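# Move sand core from mould to plywood board

## Task

A long sand core with a rounded nose sits in its seat inside the mould, and the plywood board next to the mould has nothing on it. Lift the core out of the mould and set it on the board so that its flat block faces down, then release it.

## Robot and tools

Robot: two arms, left_arm and right_arm, each with six joints and a parallel gripper. Occasionally an outside force may briefly pull on a held part or shove a loose object. Nothing may leave the table, the arms must not collide or press hard on each other, and drops, slips, slams and heavy pushes are bad.

Frame: one shared world frame. The origin is on the table surface midway between the arms, +z is up, +x points out across the table, and left_arm sits on the +y side. The names left and right describe the arms, not image sides. Positions are in metres, orientations are quaternions in w,x,y,z order. Printed hand positions can be inaccurate, more so when the arm is stretched far.

Gripper: fingers extend along the gripper's +z axis and close along its y axis. The reported end_effector_position is between the finger pads, roughly 1 cm short of the tips.

Tool execute_actions, argument actions: a list holding zero or one item. Empty list: no command, just returns the state (with pictures). An action item is {"rows": [...], "steps": n}, n from 3 to 15 control steps of 1/30 s (default 15). A wait item is {"steps": n} with n up to 300; it counts from the previous result and your reply time is included. Optional pictures: true adds camera images; otherwise images come only with an empty list.

Each row is one list of 14 numbers covering both arms, each in [-1, 1]: left_arm waist, shoulder, elbow, wrist pitch, wrist yaw, wrist roll, opening, then right_arm in the same seven-number order. Every row must contain all 14 even if one arm stays still. One row is used per step; if there are fewer rows than steps the last row repeats.

The six joint numbers are offsets, not poses. They are measured from the joint angles printed in the most recent result showing them (before any such result in the scene, or for later calls within a single reply, from where the arm is when the action begins), not from the previous row. Scale: 1.0 equals 1.202 rad for waist, 1.258 shoulder, 1.238 elbow, 2.073 wrist pitch, 2.022 for wrist yaw and for wrist roll. Joint ranges in rad: waist -2.618 to 3.054, shoulder 0.000 to 3.142, elbow 0.000 to 3.142, wrist pitch -1.571 to 1.571, wrist yaw -1.571 to 1.571, wrist roll -2.094 to 2.094. A call that would push a joint outward beyond its end by over 0.036 rad is refused and nothing is sent. True ends may differ by up to 0.036 rad; a request beyond the real end is clipped there and the result may say "joint sent to its limit" (possibly about an earlier action). Absence of that line does not prove room remains.

The opening number is absolute, not an offset: +1 fully open, -1 closed. Away from the extremes, fingers go to where grip_measured equals the commanded value. To hold something, command about 0.03 below grip_measured for a firm grip, less below for a lighter one. Pad force tops out near 50 to 62 N; very thin parts (under about 2 mm) are held more weakly. Each gripper's readings may carry a fixed error of about 1 mm.

Holding still: sending zeros drives an arm back toward the reference angles and it may sag a little each time. To keep a pose, in the first call of a reply send the offsets that return to the desired angles, then zeros in later calls, adding extra if a joint keeps falling short.

Motion limits: each joint target is kept within a lead of its measured angle per step (waist 0.202 rad, shoulder 0.258, elbow 0.238, wrist pitch 0.573, wrist yaw and roll 0.522), and if targets would move the gripper over 70 mm from where it is, all joints are scaled back. Big offsets therefore take several steps. Arms keep heading to the last target while you think or wait, until they stop moving or a step is HELD; afterwards only a new action moves them further. Results are captured 3 steps before an action ends; those steps run during your next reply.

Result lines: left_arm and right_arm pose lines; Joint positions and Joint velocities per arm (six joints in rad and rad/s, then finger gap in m, 0.094 when fully open); grip_measured on the command scale; "joint command not followed" means the clearance check altered joint targets on some steps; HELD marks steps where part of your row was not sent; joint torques (total drive output, with offsets and noise); MOTOR HOT from 75 °C. At 90 °C an arm halts for 10 s, at 100 °C it goes limp and falls (OVER-TEMPERATURE FAULT). Avoid holding loads longer than needed.

Tool zoom_image: camera (cam_head_left, cam_head_right, cam_high, cam_low, cam_left_wrist, cam_right_wrist) and region [x0, y0, x1, y1] in that camera's pixels, origin top-left, at most 504 by 504. All images are 504x504. Calibration data (intrinsics, distortion, world-to-camera transforms) is supplied; wrist camera poses follow the arm's joints, and all calibrations may be off by a few degrees and millimetres.

Tool finished_scene: argument scene, the number of the current scene. Answering without any tool call ends everything.

Each tool is called after ">>>" as a command line: name --argument value for each argument, lists and objects as JSON in quotes; but a table of rows of numbers goes row by row, as --pt "numbers of a row", without its own name.

## Session

I'll start by looking at the scene.

>>> execute_actions --actions '[]'

Scene clock: 0.00 s of 4400.00 s.
left_arm: end_effector_position=(+0.4075, +0.1756, +0.2306) grip_measured=+1.000 end_effector_quat_wxyz=(+0.546, +0.116, +0.778, +0.289) | right_arm: end_effector_position=(+0.3782, -0.0513, +0.2426) grip_measured=+1.000 end_effector_quat_wxyz=(+0.159, +0.242, +0.923, +0.255)
Joint positions: left_arm=[-0.688  1.445  0.889  0.129 -0.959  0.278  0.094] | right_arm=[ 0.515  2.042  2.179 -1.105 -0.105  1.117  0.094]
Joint velocities: left_arm=[-0.017 -0.002 -0.012  0.007 -0.037  0.022  0.   ] | right_arm=[ 0.007 -0.012 -0.012 -0.081  0.022  0.037  0.   ]
Joint torques (N m, as the arm reports them, + toward a larger angle): no reading

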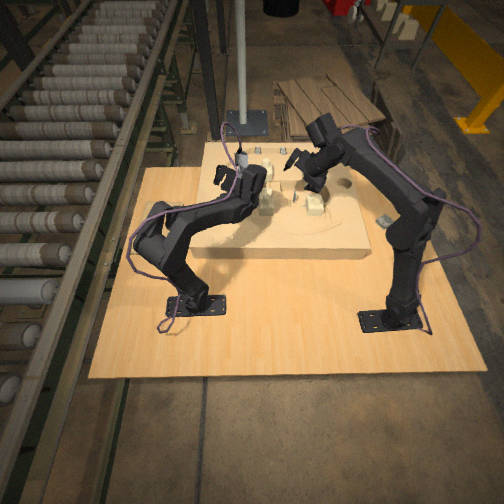

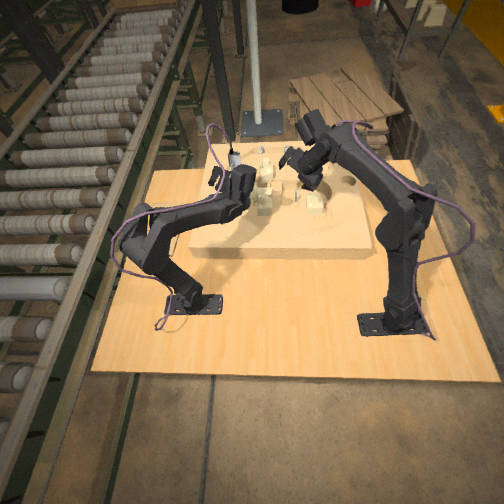

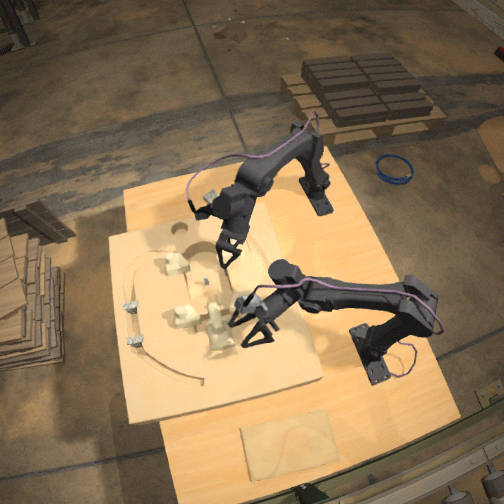

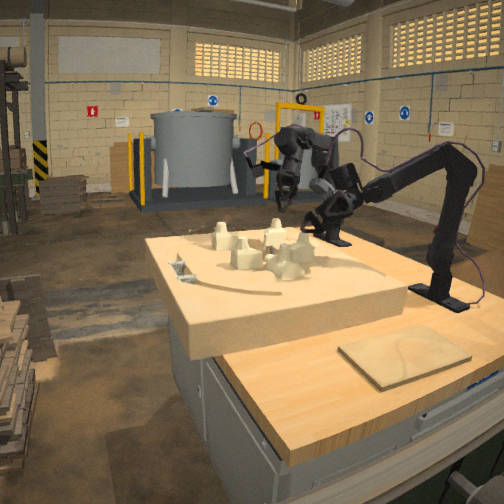

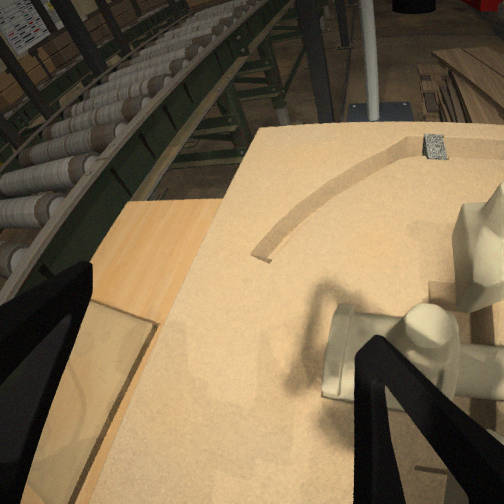

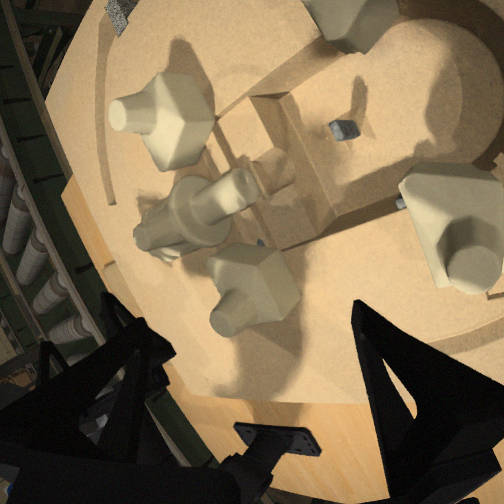

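>>> zoom_image --camera "cam_high" --region '[140, 230, 300, 390]'

>>> zoom_image --camera "cam_low" --region '[190, 190, 350, 310]'

>>> zoom_image --camera "cam_right_wrist" --region '[90, 60, 330, 340]'

>>> zoom_image --camera "cam_left_wrist" --region '[280, 170, 504, 500]'

Region (140, 230, 300, 390) of cam_high's 504x504 image, scaled by 3.150, with more detail than that image has.

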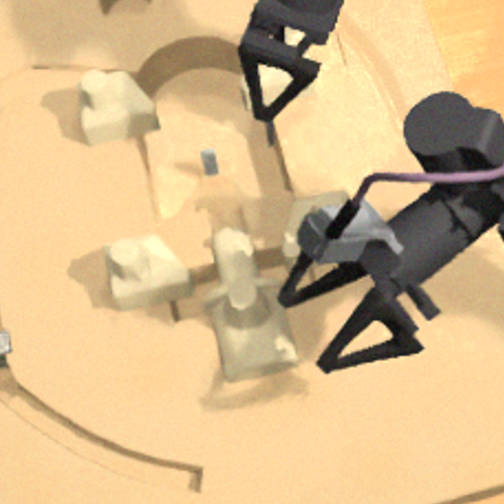

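Region (190, 190, 350, 310) of cam_low's 504x504 image, scaled by 3.150, with more detail than that image has; it fills the top 378 rows of this view, and the rest is white.

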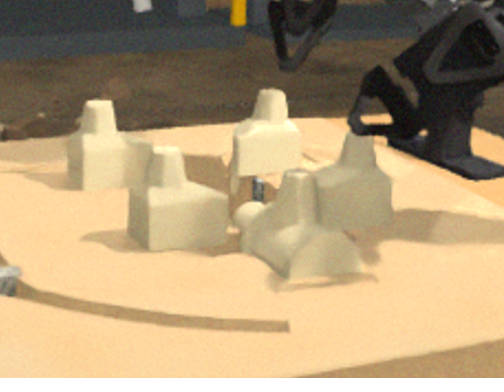

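Region (90, 60, 330, 340) of cam_right_wrist's 504x504 image, scaled by 1.800, with more detail than that image has; it fills the left 432 columns of this view, and the rest is white.

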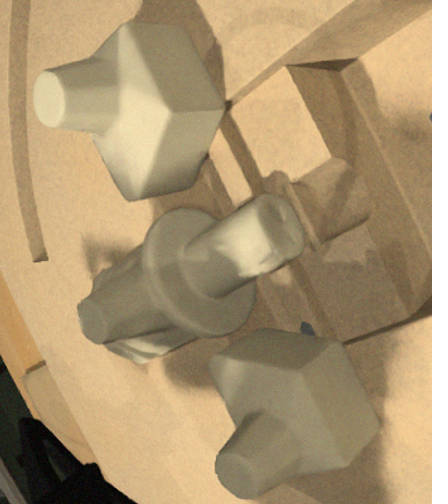

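Region (280, 170, 504, 500) of cam_left_wrist's 504x504 image, scaled by 1.527, with more detail than that image has; it fills the left 342 columns of this view, and the rest is white.

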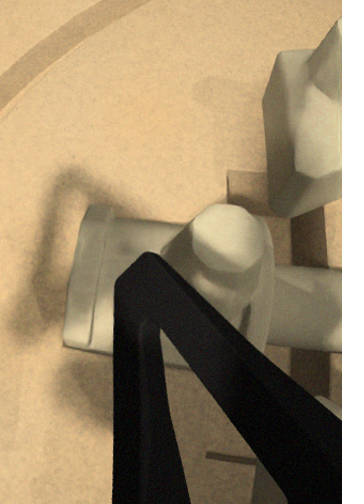

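>>> zoom_image --camera "cam_head_left" --region '[120, 130, 390, 280]'

>>> zoom_image --camera "cam_low" --region '[320, 260, 490, 400]'

>>> zoom_image --camera "cam_high" --region '[190, 290, 260, 360]'

>>> zoom_image --camera "cam_high" --region '[220, 350, 400, 500]'

Region (120, 130, 390, 280) of cam_head_left's 504x504 image, scaled by 1.867, with more detail than that image has.

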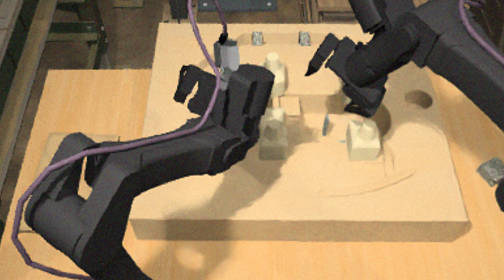

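Region (320, 260, 490, 400) of cam_low's 504x504 image, scaled by 2.965, with more detail than that image has; it fills the top 415 rows of this view, and the rest is white.

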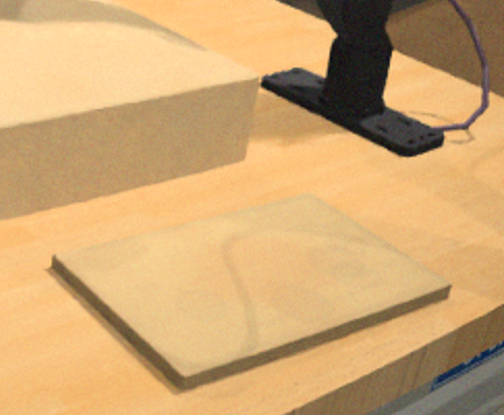

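Region (190, 290, 260, 360) of cam_high's 504x504 image, scaled by 7.200, with more detail than that image has.

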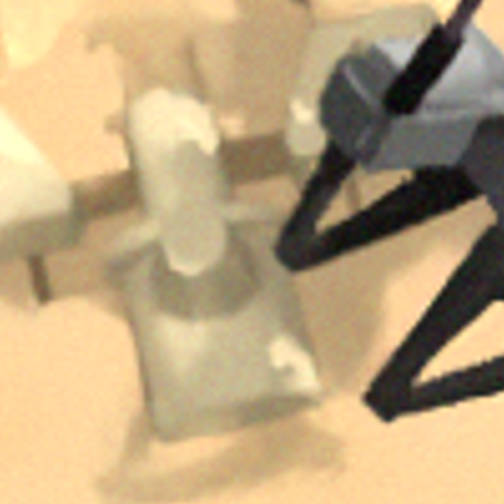

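Region (220, 350, 400, 500) of cam_high's 504x504 image, scaled by 2.800, with more detail than that image has.

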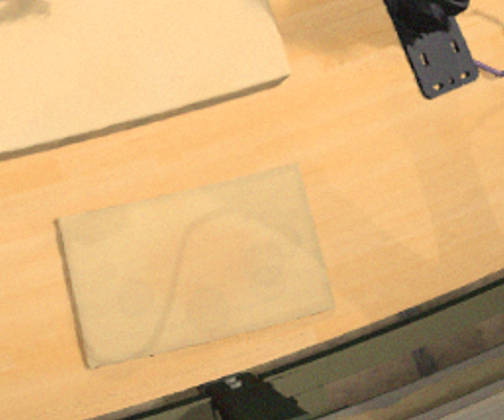

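>>> zoom_image --camera "cam_left_wrist" --region '[310, 280, 504, 430]'

>>> zoom_image --camera "cam_right_wrist" --region '[120, 150, 300, 280]'

>>> zoom_image --camera "cam_low" --region '[255, 230, 325, 290]'

Region (310, 280, 504, 430) of cam_left_wrist's 504x504 image, scaled by 2.598, with more detail than that image has; it fills the top 390 rows of this view, and the rest is white.

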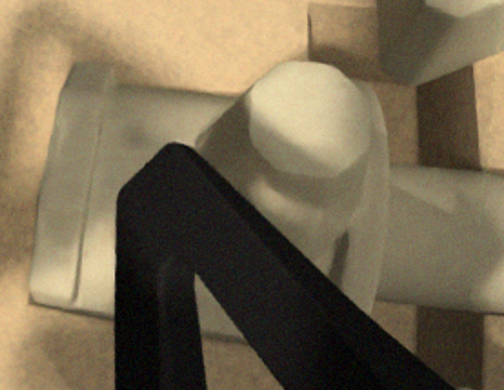

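Region (120, 150, 300, 280) of cam_right_wrist's 504x504 image, scaled by 2.800, with more detail than that image has.

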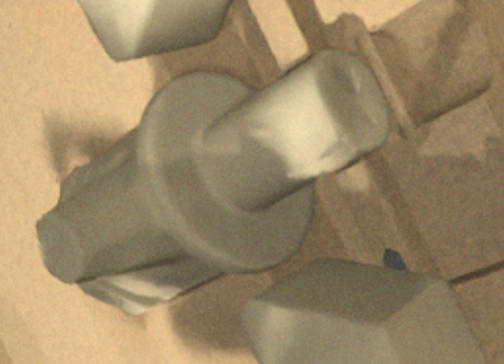

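Region (255, 230, 325, 290) of cam_low's 504x504 image, scaled by 7.200, with more detail than that image has; it fills the top 432 rows of this view, and the rest is white.

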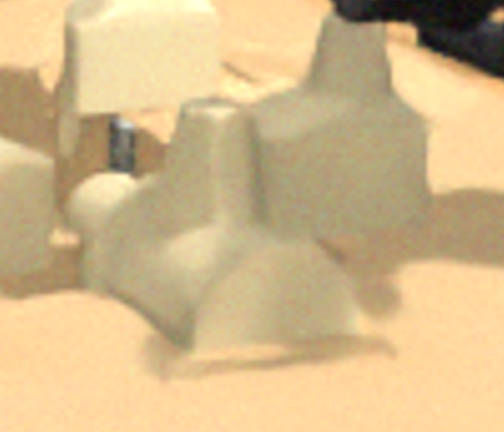

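>>> execute_actions --actions '[{"rows": [ [0.001,0.002,0.005,-0.003,0.002,-0.002,1,-0.001,-0.005,-0.006,0.002,0,0,1], [0.003,0.009,0.020,-0.013,0.007,-0.007,1,-0.005,-0.020,-0.021,0.006,0,0,1], [0.006,0.019,0.042,-0.028,0.016,-0.015,1,-0.011,-0.042,-0.046,0.014,0,0,1], [0.010,0.032,0.070,-0.047,0.026,-0.025,1,-0.019,-0.071,-0.077,0.023,0,0,1], [0.015,0.048,0.104,-0.070,0.039,-0.037,1,-0.028,-0.105,-0.114,0.034,0,0,1], [0.021,0.065,0.141,-0.095,0.053,-0.050,1,-0.038,-0.143,-0.155,0.047,0,0,1], [0.027,0.083,0.181,-0.122,0.067,-0.064,1,-0.048,-0.183,-0.198,0.060,0,0,1], [0.033,0.102,0.221,-0.148,0.082,-0.079,1,-0.059,-0.223,-0.242,0.073,0,0,1], [0.039,0.120,0.260,-0.175,0.097,-0.093,1,-0.069,-0.263,-0.285,0.086,0,0,1], [0.044,0.137,0.297,-0.200,0.111,-0.106,1,-0.079,-0.301,-0.326,0.099,0,0,1], [0.049,0.153,0.331,-0.223,0.123,-0.118,1,-0.088,-0.335,-0.363,0.110,0,0,1], [0.053,0.166,0.359,-0.242,0.134,-0.128,1,-0.096,-0.364,-0.394,0.119,0,0,1], [0.057,0.176,0.382,-0.257,0.142,-0.136,1,-0.102,-0.386,-0.419,0.127,0,0,1], [0.059,0.183,0.396,-0.267,0.147,-0.141,1,-0.106,-0.401,-0.434,0.131,0,0,1], [0.060,0.185,0.401,-0.270,0.149,-0.143,1,-0.107,-0.406,-0.440,0.133,0,0,1] ], "steps": 15}]'

>>> execute_actions --actions '[{"steps": 8}]'

Scene clock: 10.80 s of 4400.00 s.
left_arm: end_effector_position=(+0.4540, +0.1380, +0.2417) grip_measured=+1.000 end_effector_quat_wxyz=(+0.513, +0.123, +0.822, +0.214) | right_arm: end_effector_position=(+0.3437, -0.1221, +0.2591) grip_measured=+1.000 end_effector_quat_wxyz=(+0.189, +0.280, +0.902, +0.268)
Joint positions: left_arm=[-0.645  1.623  1.246 -0.193 -0.783  0.119  0.094] | right_arm=[ 0.421  1.702  1.76  -0.968 -0.11   1.117  0.094]
Joint velocities: left_arm=[ 0.173  0.515  1.204 -1.033  0.593 -0.623  0.   ] | right_arm=[-0.452 -1.507 -1.165  0.505  0.051 -0.051  0.   ]
Joint torques (N m, as the arm reports them, + toward a larger angle): left_arm=[ 0.82 -6.34  9.43  1.11 -0.3  -0.09] | right_arm=[ 0.33 -8.91  6.18  1.74  0.03 -0.01]
Steps of this call (steps 1 to 90: nothing new was sent; then 7.40 s passed at rest; steps 91 to 102: the first 12 steps of this action). Readings (joint positions):
91: left_arm=[-0.688 1.445 0.889 0.128 -0.958 0.278] | right_arm=[0.515 2.042 2.179 -1.105 -0.105 1.117]
92: left_arm=[-0.688 1.445 0.889 0.125 -0.956 0.277] | right_arm=[0.515 2.042 2.176 -1.104 -0.105 1.117]
94: left_arm=[-0.688 1.455 0.907 0.095 -0.946 0.266] | right_arm=[0.513 2.025 2.141 -1.088 -0.106 1.117]
98: left_arm=[-0.673 1.534 1.054 -0.033 -0.879 0.208] | right_arm=[0.484 1.904 1.957 -1.038 -0.110 1.117]
102: the state above

Scene clock: 11.07 s of 4400.00 s.
left_arm: end_effector_position=(+0.4573, +0.1297, +0.2296) grip_measured=+1.000 end_effector_quat_wxyz=(+0.470, +0.125, +0.856, +0.172) | right_arm: end_effector_position=(+0.3327, -0.1459, +0.3118) grip_measured=+1.000 end_effector_quat_wxyz=(+0.257, +0.281, +0.866, +0.323)
Joint positions: left_arm=[-0.624  1.672  1.36  -0.381 -0.677  0.018  0.094] | right_arm=[ 0.385  1.521  1.662 -0.866 -0.108  1.118  0.094]
Joint velocities: left_arm=[ 0.007  0.051 -0.007 -0.388  0.154 -0.198  0.   ] | right_arm=[ 0.007  0.066 -0.154  0.212 -0.066 -0.007  0.   ]
Joint torques (N m, as the arm reports them, + toward a larger angle): left_arm=[ 0.81 -6.3  10.61  1.21 -0.29 -0.08] | right_arm=[ 0.06 -4.88  4.48  1.56  0.01  0.  ]
Kept back: nothing.
Steps of this call (steps 1 to 3: the last 3 steps of your previous action; steps 4 to 8: the robot went on to your last target). Readings (joint positions):
1: left_arm=[-0.638 1.640 1.285 -0.231 -0.760 0.098] | right_arm=[0.407 1.651 1.723 -0.950 -0.110 1.118]
2: left_arm=[-0.633 1.653 1.317 -0.264 -0.740 0.079] | right_arm=[0.396 1.607 1.695 -0.934 -0.109 1.118]
4: left_arm=[-0.626 1.668 1.353 -0.315 -0.709 0.049] | right_arm=[0.385 1.545 1.667 -0.910 -0.108 1.118]
8: the state above

>>> execute_actions --actions '[{"rows": [ [0.009,0.012,0.034,-0.043,0.020,-0.024,0.95,0,0.004,0.0,0.028,0,0,1], [0.012,0.020,0.052,-0.066,0.032,-0.036,0.9,0,0.004,0.025,0.040,0,0,1], [0.015,0.030,0.075,-0.090,0.046,-0.049,0.85,0,0.004,0.053,0.053,0,0,1], [0.019,0.043,0.102,-0.116,0.060,-0.063,0.8,0,0.004,0.074,0.067,0,0,1], [0.024,0.056,0.132,-0.144,0.076,-0.077,0.75,0,0.004,0.098,0.082,0,0,1], [0.029,0.072,0.165,-0.172,0.091,-0.092,0.7,0,0.004,0.124,0.097,0,0,1], [0.035,0.088,0.201,-0.201,0.107,-0.107,0.65,0,0.004,0.151,0.112,0,0,1], [0.040,0.105,0.238,-0.230,0.123,-0.123,0.6,0,0.004,0.181,0.127,0,0,1], [0.046,0.122,0.277,-0.258,0.139,-0.138,0.55,0,0.004,0.211,0.143,0,0,1], [0.052,0.140,0.317,-0.287,0.155,-0.153,0.5,0,0.004,0.241,0.158,0,0,1], [0.058,0.158,0.356,-0.314,0.170,-0.167,0.45,0,0.004,0.272,0.173,0,0,1], [0.064,0.176,0.395,-0.340,0.185,-0.181,0.4,0,0.004,0.303,0.187,0,0,1] ], "steps": 12}]'

>>> execute_actions --actions '[{"rows": [ [0.022,0.051,0.123,-0.139,0.077,-0.073,0.4,0,0,0.096,0.074,0,0,1], [0.028,0.068,0.160,-0.161,0.090,-0.085,0.4,0,0,0.125,0.086,0,0,1], [0.034,0.084,0.195,-0.182,0.101,-0.096,0.4,0,0,0.152,0.097,0,0,1], [0.039,0.099,0.227,-0.199,0.111,-0.105,0.4,0,0,0.177,0.107,0,0,1], [0.043,0.112,0.256,-0.214,0.119,-0.113,0.4,0,0,0.200,0.114,0,0,1], [0.047,0.124,0.282,-0.225,0.125,-0.119,0.4,0,0,0.220,0.120,0,0,1], [0.050,0.133,0.304,-0.233,0.129,-0.123,0.4,0,0,0.237,0.124,0,0,1], [0.053,0.141,0.321,-0.236,0.131,-0.125,0.4,0,0,0.250,0.126,0,0,1], [0.055,0.146,0.333,-0.236,0.131,-0.124,0.4,0,0,0.259,0.126,0,0,1], [0.055,0.147,0.334,-0.230,0.128,-0.122,0.4,0,0,0.260,0.123,0,0,1], [0.055,0.146,0.332,-0.219,0.122,-0.116,0.4,0,0,0.259,0.117,0,0,1], [0.055,0.146,0.331,-0.203,0.113,-0.107,0.4,0,0,0.258,0.109,0,0,1] ], "steps": 12}]'

>>> execute_actions --actions '[{"steps": 8}]' --pictures true

Scene clock: 14.23 s of 4400.00 s.
left_arm: end_effector_position=(+0.4572, +0.1160, +0.2118) grip_measured=+0.573 end_effector_quat_wxyz=(+0.380, +0.112, +0.912, +0.107) | right_arm: end_effector_position=(+0.3588, -0.1335, +0.3897) grip_measured=+1.000 end_effector_quat_wxyz=(+0.337, +0.257, +0.814, +0.398)
Joint positions: left_arm=[-0.593  1.791  1.604 -0.716 -0.501 -0.148  0.074] | right_arm=[ 0.385  1.547  1.805 -0.735 -0.108  1.118  0.094]
Joint velocities: left_arm=[ 0.203  0.623  1.297 -1.341  0.696 -0.696 -0.043] | right_arm=[ 0.017  0.022  0.891  0.784  0.007 -0.022  0.   ]
Joint torques (N m, as the arm reports them, + toward a larger angle): left_arm=[ 1.17 -7.58  9.92  1.08 -0.32 -0.07] | right_arm=[-0.02 -6.7   8.26  2.   -0.01  0.01]
Steps of this call (steps 1 to 30: the robot went on to your last target; steps 31 to 86: nothing new was sent; steps 87 to 95: the first 9 steps of this action). Readings (joint positions):
87: left_arm=[-0.624 1.677 1.363 -0.438 -0.650 -0.007] | right_arm=[0.385 1.533 1.643 -0.850 -0.108 1.118]
88: left_arm=[-0.624 1.681 1.373 -0.454 -0.643 -0.015] | right_arm=[0.385 1.533 1.644 -0.845 -0.108 1.118]
90: left_arm=[-0.620 1.700 1.413 -0.507 -0.616 -0.040] | right_arm=[0.385 1.539 1.670 -0.835 -0.108 1.118]
94: left_arm=[-0.600 1.769 1.559 -0.668 -0.527 -0.123] | right_arm=[0.385 1.547 1.775 -0.758 -0.108 1.118]
95: the state above

Scene clock: 14.63 s of 4400.00 s.
left_arm: end_effector_position=(+0.4456, +0.1052, +0.2065) grip_measured=+0.402 end_effector_quat_wxyz=(+0.217, +0.015, +0.976, +0.003) | right_arm: end_effector_position=(+0.3294, -0.1474, +0.6138) grip_measured=+1.000 end_effector_quat_wxyz=(+0.516, +0.176, +0.624, +0.560)
Joint positions: left_arm=[-0.519  2.028  2.1   -1.252 -0.202 -0.426  0.066] | right_arm=[ 0.385  1.549  2.172 -0.462 -0.108  1.119  0.094]
Joint velocities: left_arm=[ 0.1    0.295  0.589 -0.681  0.388 -0.344  0.   ] | right_arm=[ 0.017  0.012  0.564  0.418 -0.081 -0.007  0.   ]
Joint torques (N m, as the arm reports them, + toward a larger angle): left_arm=[ 0.78 -8.94  9.47  0.6  -0.16 -0.06] | right_arm=[-0.02 -4.37  5.6   1.69  0.03  0.  ]
Steps of this call (steps 1 to 3: the last 3 steps of your previous action; steps 4 to 12: the first 9 steps of this action, its rows measured from where the robot was after step 3). Readings (joint positions):
3: left_arm=[-0.571 1.858 1.748 -0.867 -0.416 -0.229] | right_arm=[0.385 1.547 1.898 -0.665 -0.108 1.118]
4: left_arm=[-0.564 1.881 1.797 -0.922 -0.386 -0.256] | right_arm=[0.385 1.547 1.930 -0.642 -0.108 1.119]
5: left_arm=[-0.556 1.904 1.847 -0.975 -0.356 -0.283] | right_arm=[0.385 1.548 1.963 -0.618 -0.108 1.119]
7: left_arm=[-0.544 1.949 1.938 -1.073 -0.300 -0.335] | right_arm=[0.385 1.549 2.029 -0.569 -0.108 1.119]
11: left_arm=[-0.523 2.017 2.077 -1.227 -0.215 -0.413] | right_arm=[0.385 1.549 2.149 -0.480 -0.108 1.119]
12: the state above

Scene clock: 14.90 s of 4400.00 s.
left_arm: end_effector_position=(+0.4441, +0.1064, +0.2074) grip_measured=+0.402 end_effector_quat_wxyz=(+0.207, +0.006, +0.978, -0.002) | right_arm: end_effector_position=(+0.3210, -0.1514, +0.6328) grip_measured=+1.000 end_effector_quat_wxyz=(+0.530, +0.168, +0.603, +0.572)
Joint positions: left_arm=[-0.513  2.041  2.13  -1.284 -0.186 -0.441  0.066] | right_arm=[ 0.385  1.546  2.2   -0.436 -0.108  1.119  0.094]
Joint velocities: left_arm=[-0.012  0.007  0.002 -0.051 -0.037 -0.007  0.   ] | right_arm=[-0.012 -0.007  0.012  0.007 -0.022  0.007  0.   ]
Joint torques (N m, as the arm reports them, + toward a larger angle): left_arm=[ 0.78 -8.59  9.89  0.6  -0.13 -0.06] | right_arm=[-0.02 -4.06  5.93  1.81  0.03 -0.03]
Kept back: nothing.
Steps of this call (steps 1 to 3: the last 3 steps of your previous action; steps 4 to 8: the robot went on to your last target). Readings (joint positions):
1: left_arm=[-0.516 2.036 2.116 -1.269 -0.192 -0.435] | right_arm=[0.385 1.548 2.187 -0.447 -0.108 1.119]
2: left_arm=[-0.514 2.039 2.124 -1.279 -0.187 -0.440] | right_arm=[0.385 1.546 2.196 -0.437 -0.108 1.119]
4: left_arm=[-0.513 2.041 2.128 -1.283 -0.186 -0.441] | right_arm=[0.385 1.543 2.200 -0.432 -0.108 1.119]
8: the state above
camera_calibration (this result's frames):
cam_left_wrist: T_world_to_cam=[[0.297419, -0.943946, 0.14321, -0.063784], [-0.92902, -0.251544, 0.271379, 0.406155], [-0.220144, -0.213758, -0.951758, 0.402526], [0, 0, 0, 1]] pos_world=[0.48491, 0.128, 0.28202]
cam_right_wrist: T_world_to_cam=[[0.349898, -0.214486, -0.911903, 0.426669], [-0.8091, 0.421432, -0.409576, 0.613976], [0.472154, 0.88113, -0.0260826, 0.125614], [0, 0, 0, 1]] pos_world=[0.288168, -0.277917, 0.643827]

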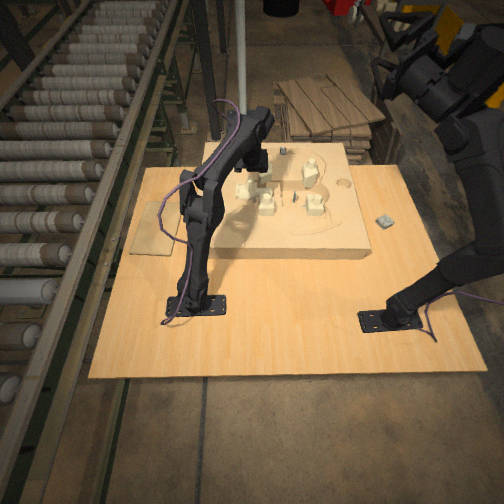

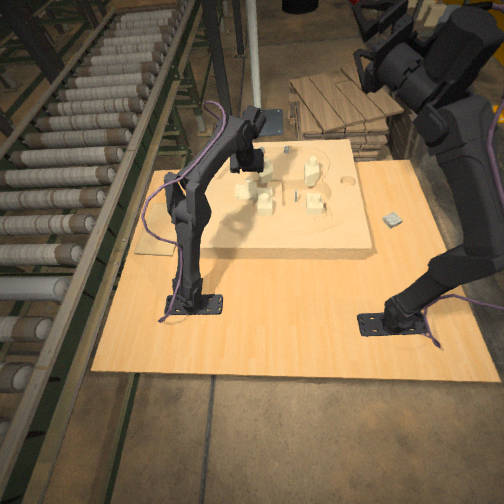

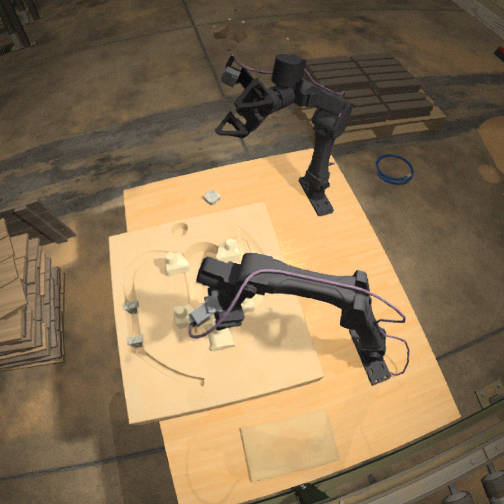

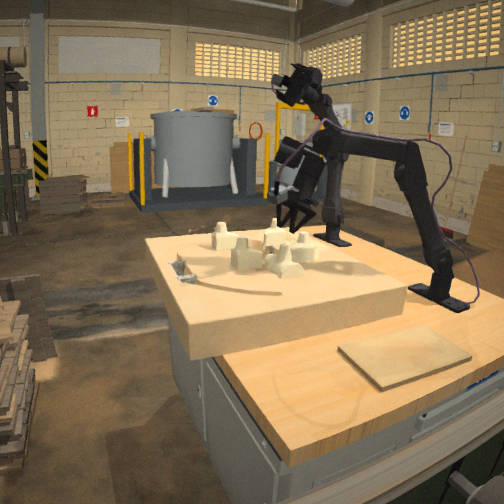

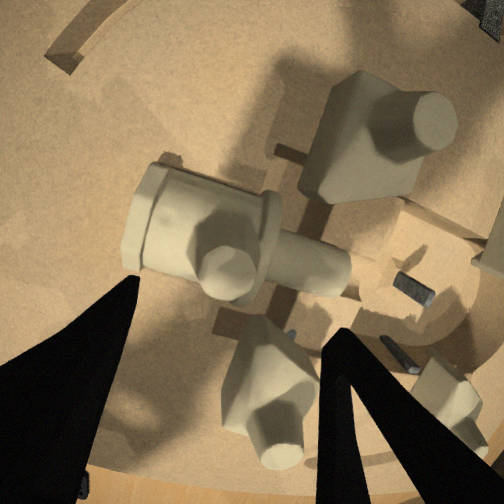

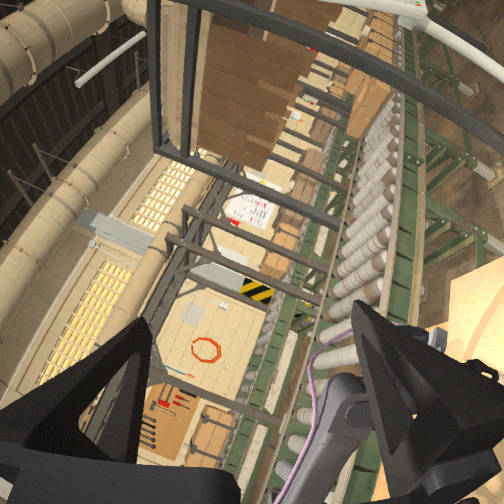

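>>> zoom_image --camera "cam_left_wrist" --region '[110, 140, 370, 360]'

>>> zoom_image --camera "cam_low" --region '[240, 180, 340, 290]'

Region (110, 140, 370, 360) of cam_left_wrist's 504x504 image, scaled by 1.938, with more detail than that image has; it fills the top 426 rows of this view, and the rest is white.

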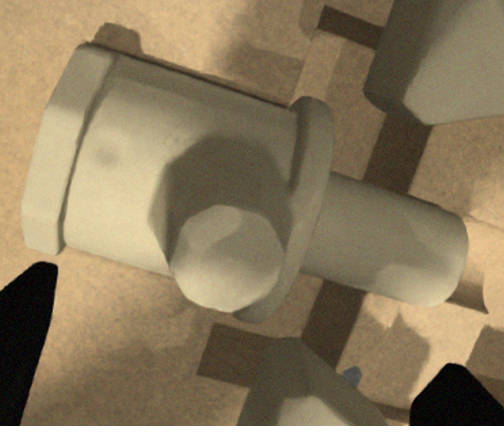

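Region (240, 180, 340, 290) of cam_low's 504x504 image, scaled by 4.582, with more detail than that image has; it fills the left 458 columns of this view, and the rest is white.

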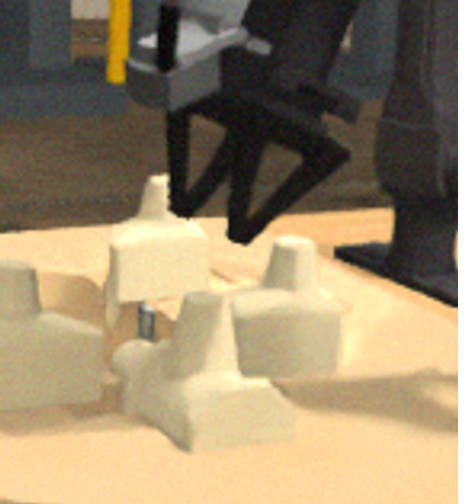

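>>> execute_actions --actions '[{"rows": [ [0.007,-0.007,0.001,0.016,-0.002,-0.003,0.38,0,0,0.017,0.002,0,0,1], [0.007,-0.015,-0.026,0.037,-0.003,-0.004,0.36,0,0,0.025,0.007,0,0,1], [0.008,-0.024,-0.057,0.058,-0.004,-0.005,0.34,0,0,0.039,0.015,0,0,1], [0.008,-0.028,-0.083,0.077,-0.005,-0.006,0.32,0,0,0.056,0.025,0,0,1], [0.008,-0.033,-0.112,0.095,-0.005,-0.006,0.30,0,0,0.077,0.038,0,0,1], [0.009,-0.037,-0.141,0.112,-0.005,-0.006,0.28,0,0,0.099,0.051,0,0,1], [0.009,-0.042,-0.171,0.128,-0.005,-0.006,0.26,0,0,0.123,0.065,0,0,1], [0.009,-0.047,-0.199,0.142,-0.005,-0.006,0.24,0,0,0.147,0.080,0,0,1], [0.009,-0.051,-0.225,0.154,-0.005,-0.006,0.22,0,0,0.171,0.094,0,0,1], [0.009,-0.055,-0.247,0.163,-0.005,-0.006,0.20,0,0,0.193,0.107,0,0,1], [0.009,-0.058,-0.266,0.168,-0.005,-0.006,0.18,0,0,0.214,0.119,0,0,1], [0.009,-0.060,-0.277,0.170,-0.005,-0.006,0.16,0,0,0.231,0.130,0,0,1], [0.009,-0.060,-0.279,0.167,-0.005,-0.006,0.14,0,0,0.244,0.138,0,0,1], [0.009,-0.060,-0.279,0.159,-0.005,-0.006,0.12,0,0,0.253,0.143,0,0,1], [0.009,-0.060,-0.279,0.147,-0.005,-0.006,0.10,0,0,0.256,0.145,0,0,1] ], "steps": 15}]'

>>> execute_actions --actions '[{"steps": 7}]' --pictures true

Scene clock: 19.30 s of 4400.00 s.
left_arm: end_effector_position=(+0.4461, +0.1053, +0.1406) grip_measured=+0.170 end_effector_quat_wxyz=(+0.200, +0.004, +0.980, +0.001) | right_arm: end_effector_position=(+0.2737, -0.1737, +0.7201) grip_measured=+1.000 end_effector_quat_wxyz=(+0.590, +0.127, +0.498, +0.623)
Joint positions: left_arm=[-0.513  2.01   1.82  -1.021 -0.185 -0.447  0.055] | right_arm=[ 0.385  1.568  2.387 -0.324 -0.108  1.121  0.094]
Joint velocities: left_arm=[ 0.012 -0.002 -0.706  0.432  0.051 -0.007 -0.017] | right_arm=[-0.002 -0.002  0.701  0.725  0.022 -0.081  0.   ]
Joint torques (N m, as the arm reports them, + toward a larger angle): left_arm=[  1.01 -11.75   8.83   0.84  -0.22  -0.06] | right_arm=[-0.03 -4.44  5.7   1.76  0.05 -0.02]
Steps of this call (steps 1 to 30: the robot went on to your last target; steps 31 to 90: nothing new was sent; then 1.00 s passed at rest; steps 91 to 102: the first 12 steps of this action). Readings (joint positions):
91: left_arm=[-0.513 2.041 2.130 -1.283 -0.185 -0.441] | right_arm=[0.385 1.546 2.200 -0.437 -0.108 1.119]
92: left_arm=[-0.513 2.040 2.124 -1.273 -0.185 -0.442] | right_arm=[0.385 1.546 2.200 -0.437 -0.108 1.119]
94: left_arm=[-0.513 2.031 2.085 -1.226 -0.185 -0.444] | right_arm=[0.385 1.549 2.211 -0.436 -0.108 1.120]
98: left_arm=[-0.513 2.012 1.950 -1.112 -0.185 -0.446] | right_arm=[0.385 1.567 2.291 -0.399 -0.108 1.121]
102: the state above

Scene clock: 19.53 s of 4400.00 s.
left_arm: end_effector_position=(+0.4446, +0.1074, +0.1372) grip_measured=+0.102 end_effector_quat_wxyz=(+0.202, +0.002, +0.979, +0.000) | right_arm: end_effector_position=(+0.2083, -0.2046, +0.7877) grip_measured=+1.000 end_effector_quat_wxyz=(+0.638, +0.084, +0.386, +0.662)
Joint positions: left_arm=[-0.51   1.996  1.785 -0.996 -0.186 -0.448  0.052] | right_arm=[ 0.385  1.551  2.496 -0.18  -0.108  1.121  0.094]
Joint velocities: left_arm=[ 0.002 -0.051  0.012  0.022 -0.007  0.007 -0.   ] | right_arm=[-0.012 -0.144  0.09   0.315  0.007 -0.022  0.   ]
Joint torques (N m, as the arm reports them, + toward a larger angle): left_arm=[  0.8  -10.53   7.61   0.74  -0.2   -0.06] | right_arm=[-0.02 -1.75  3.99  1.18  0.06 -0.03]
Kept back: nothing.
Steps of this call (steps 1 to 3: the last 3 steps of your previous action; steps 4 to 7: the robot went on to your last target). Readings (joint positions):
1: left_arm=[-0.513 2.010 1.799 -1.010 -0.185 -0.447] | right_arm=[0.385 1.568 2.412 -0.301 -0.108 1.121]
2: left_arm=[-0.513 2.010 1.786 -1.005 -0.186 -0.447] | right_arm=[0.385 1.568 2.436 -0.278 -0.108 1.121]
4: left_arm=[-0.512 2.004 1.785 -1.002 -0.186 -0.447] | right_arm=[0.385 1.567 2.475 -0.229 -0.108 1.121]
7: the state above
camera_calibration (this result's frames):
cam_left_wrist: T_world_to_cam=[[0.307129, -0.941771, 0.136894, -0.0566019], [-0.923853, -0.260528, 0.280395, 0.423364], [-0.228403, -0.212588, -0.950073, 0.339353], [0, 0, 0, 1]] pos_world=[0.486019, 0.129134, 0.21145]
cam_right_wrist: T_world_to_cam=[[0.74852, -0.0246101, -0.662655, 0.355465], [-0.544872, 0.546717, -0.635779, 0.757452], [0.377932, 0.836955, 0.39582, -0.0919531], [0, 0, 0, 1]] pos_world=[0.181393, -0.328404, 0.75352]

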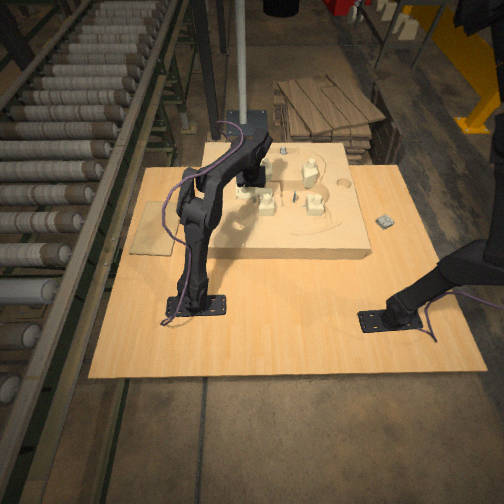

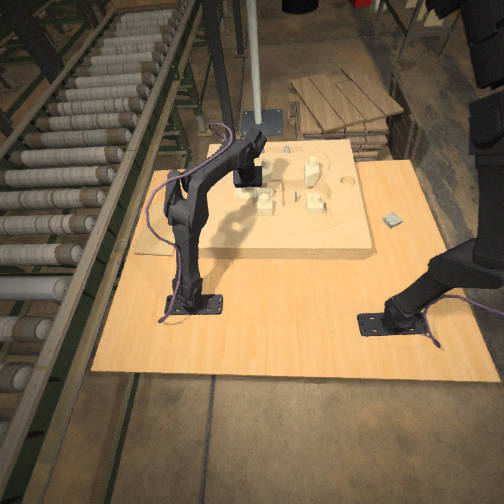

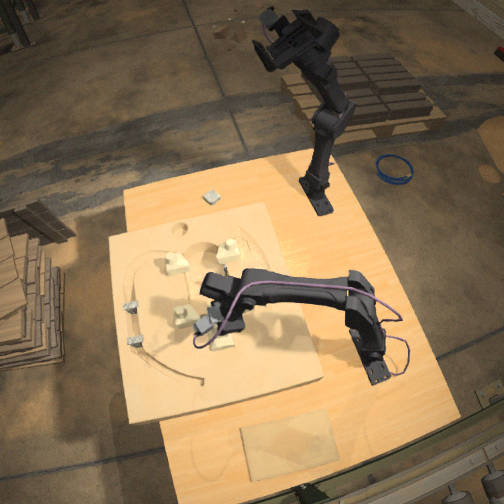

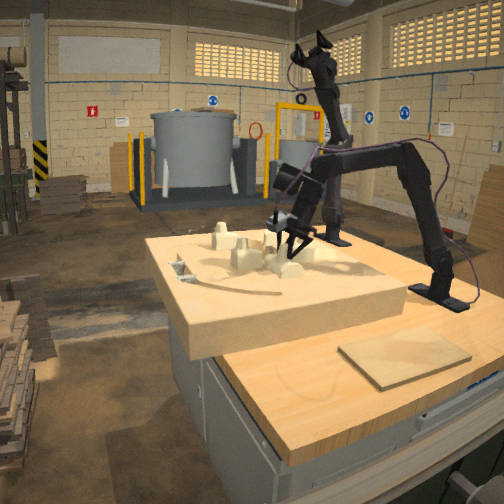

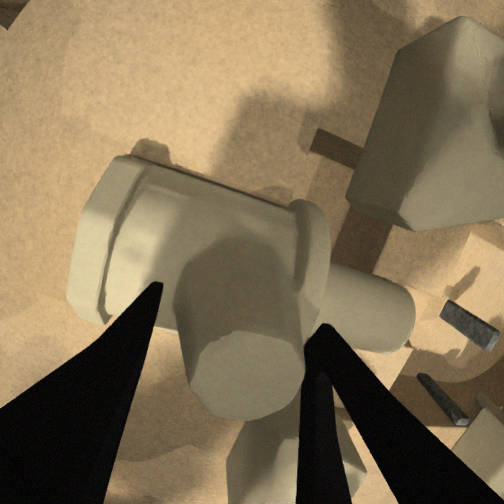

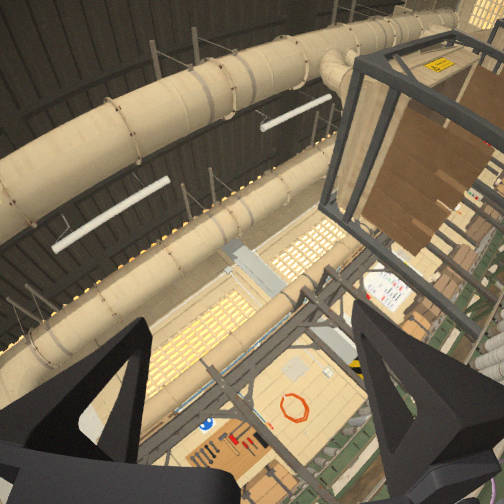

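>>> execute_actions --actions '[{"rows": [ [0.007,-0.026,0,0.008,-0.005,-0.002,0.06,0,-0.004,0.020,0.024,0,0,1], [0.008,-0.028,0,0.008,-0.005,-0.002,0.02,0,-0.004,0.030,0.030,0,0,1], [0.008,-0.030,0,0.008,-0.005,-0.002,-0.02,0,-0.004,0.045,0.039,0,0,1], [0.008,-0.030,0,0.008,-0.005,-0.002,-0.06,0,-0.004,0.064,0.050,0,0,1], [0.008,-0.030,0,0.008,-0.005,-0.002,-0.09,0,-0.004,0.086,0.063,0,0,1], [0.008,-0.030,0,0.008,-0.005,-0.002,-0.12,0,-0.004,0.111,0.078,0,0,1], [0.008,-0.030,0,0.008,-0.005,-0.002,-0.15,0,-0.004,0.137,0.094,0,0,1], [0.008,-0.030,0,0.008,-0.005,-0.002,-0.175,0,-0.004,0.164,0.110,0,0,1], [0.008,-0.030,0,0.008,-0.005,-0.002,-0.2,0,-0.004,0.190,0.126,0,0,1], [0.008,-0.030,0,0.008,-0.005,-0.002,-0.225,0,-0.004,0.215,0.141,0,0,1], [0.008,-0.030,0,0.008,-0.005,-0.002,-0.25,0,-0.004,0.237,0.154,0,0,1], [0.008,-0.030,0,0.008,-0.005,-0.002,-0.275,0,-0.004,0.256,0.165,0,0,1], [0.008,-0.030,0,0.008,-0.005,-0.002,-0.3,0,-0.004,0.271,0.174,0,0,1], [0.008,-0.030,0,0.008,-0.005,-0.002,-0.325,0,-0.004,0.281,0.180,0,0,1], [0.008,-0.030,0,0.008,-0.005,-0.002,-0.35,0,-0.004,0.284,0.182,0,0,1] ], "steps": 15}]'

>>> execute_actions --actions '[{"steps": 6}]' --pictures true

Scene clock: 20.37 s of 4400.00 s.
left_arm: end_effector_position=(+0.4454, +0.1053, +0.1381) grip_measured=-0.091 end_effector_quat_wxyz=(+0.204, +0.002, +0.979, -0.005) | right_arm: end_effector_position=(+0.1116, -0.2503, +0.8508) grip_measured=+1.000 end_effector_quat_wxyz=(+0.681, +0.028, +0.235, +0.693)
Joint positions: left_arm=[-0.51   1.995  1.785 -0.989 -0.178 -0.449  0.043] | right_arm=[ 0.385  1.567  2.695 -0.024 -0.108  1.121  0.094]
Joint velocities: left_arm=[ 0.022 -0.002 -0.002  0.007  0.007  0.007  0.001] | right_arm=[-0.022 -0.012  0.701  0.579  0.022 -0.051  0.   ]
Joint torques (N m, as the arm reports them, + toward a larger angle): left_arm=[  0.91 -11.1    7.68   0.73  -0.29  -0.04] | right_arm=[-0.01 -1.69  3.18  0.88  0.08  0.  ]
Steps of this call (steps 1 to 13: the robot went on to your last target; steps 14 to 25: the first 12 steps of this action). Readings (joint positions):
14: left_arm=[-0.510 1.995 1.785 -0.993 -0.186 -0.448] | right_arm=[0.385 1.544 2.500 -0.150 -0.108 1.121]
15: left_arm=[-0.510 1.995 1.785 -0.993 -0.186 -0.448] | right_arm=[0.385 1.544 2.500 -0.148 -0.108 1.121]
17: left_arm=[-0.510 1.995 1.785 -0.989 -0.179 -0.448] | right_arm=[0.385 1.549 2.515 -0.145 -0.108 1.121]
21: left_arm=[-0.510 1.995 1.785 -0.989 -0.178 -0.449] | right_arm=[0.385 1.567 2.598 -0.099 -0.108 1.121]
25: the state above

Scene clock: 20.57 s of 4400.00 s.
left_arm: end_effector_position=(+0.4454, +0.1053, +0.1381) grip_measured=-0.091 end_effector_quat_wxyz=(+0.204, +0.002, +0.979, -0.005) | right_arm: end_effector_position=(+0.0209, -0.2931, +0.8774) grip_measured=+1.000 end_effector_quat_wxyz=(+0.702, -0.019, +0.108, +0.703)
Joint positions: left_arm=[-0.51   1.995  1.785 -0.989 -0.178 -0.449  0.043] | right_arm=[ 0.385  1.558  2.819  0.119 -0.108  1.121  0.094]
Joint velocities: left_arm=[-0.012  0.002 -0.027 -0.066 -0.081 -0.066  0.001] | right_arm=[-0.017 -0.188  0.261  0.667 -0.051 -0.007  0.   ]
Joint torques (N m, as the arm reports them, + toward a larger angle): left_arm=[  0.9  -11.1    7.67   0.73  -0.29  -0.04] | right_arm=[-0.02  0.66  1.34  0.16  0.08 -0.01]
Kept back: nothing.
Steps of this call (steps 1 to 3: the last 3 steps of your previous action; steps 4 to 6: the robot went on to your last target). Readings (joint positions):
1: left_arm=[-0.510 1.995 1.785 -0.989 -0.178 -0.449] | right_arm=[0.385 1.567 2.721 -0.002 -0.108 1.121]
2: left_arm=[-0.510 1.995 1.785 -0.989 -0.178 -0.449] | right_arm=[0.385 1.567 2.746 0.022 -0.108 1.121]
4: left_arm=[-0.510 1.995 1.785 -0.989 -0.178 -0.449] | right_arm=[0.385 1.566 2.792 0.073 -0.108 1.121]
6: the state above
camera_calibration (this result's frames):
cam_left_wrist: T_world_to_cam=[[0.30441, -0.940889, 0.148537, -0.0594647], [-0.925501, -0.255259, 0.279803, 0.423605], [-0.225348, -0.222646, -0.948497, 0.339435], [0, 0, 0, 1]] pos_world=[0.48664, 0.127753, 0.21226]
cam_right_wrist: T_world_to_cam=[[0.98382, 0.0865405, -0.156871, 0.136868], [-0.170299, 0.723657, -0.668819, 0.833816], [0.0556407, 0.684712, 0.726687, -0.310772], [0, 0, 0, 1]] pos_world=[0.0246361, -0.402452, 0.804976]

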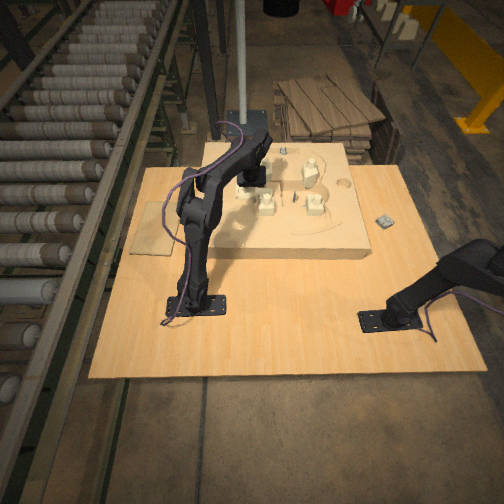

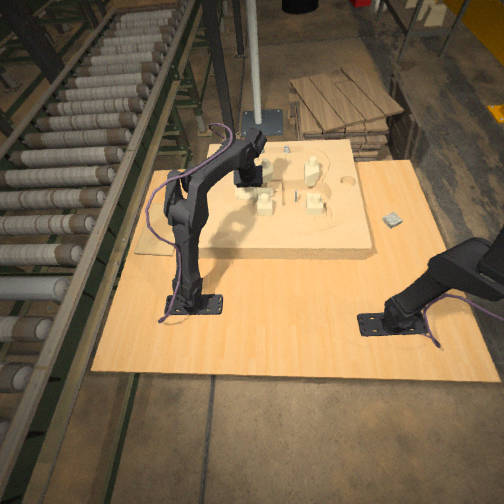

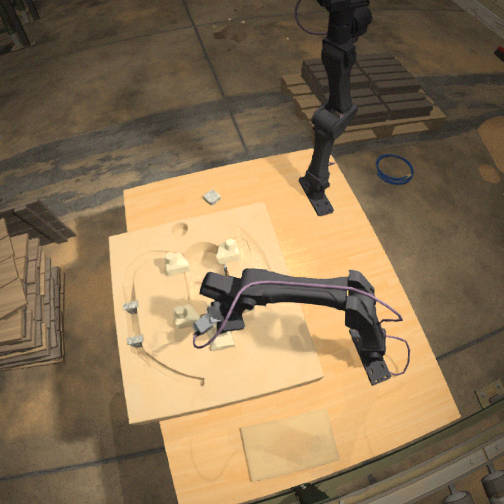

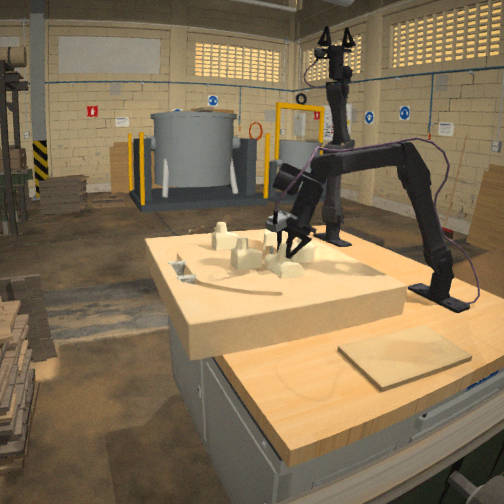

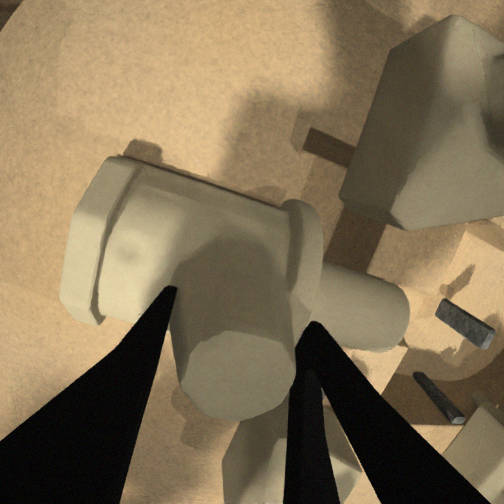

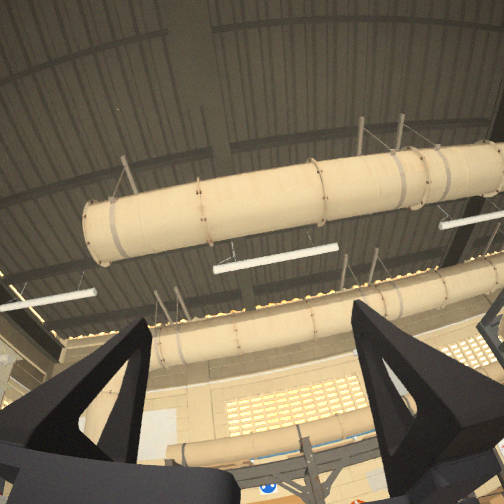

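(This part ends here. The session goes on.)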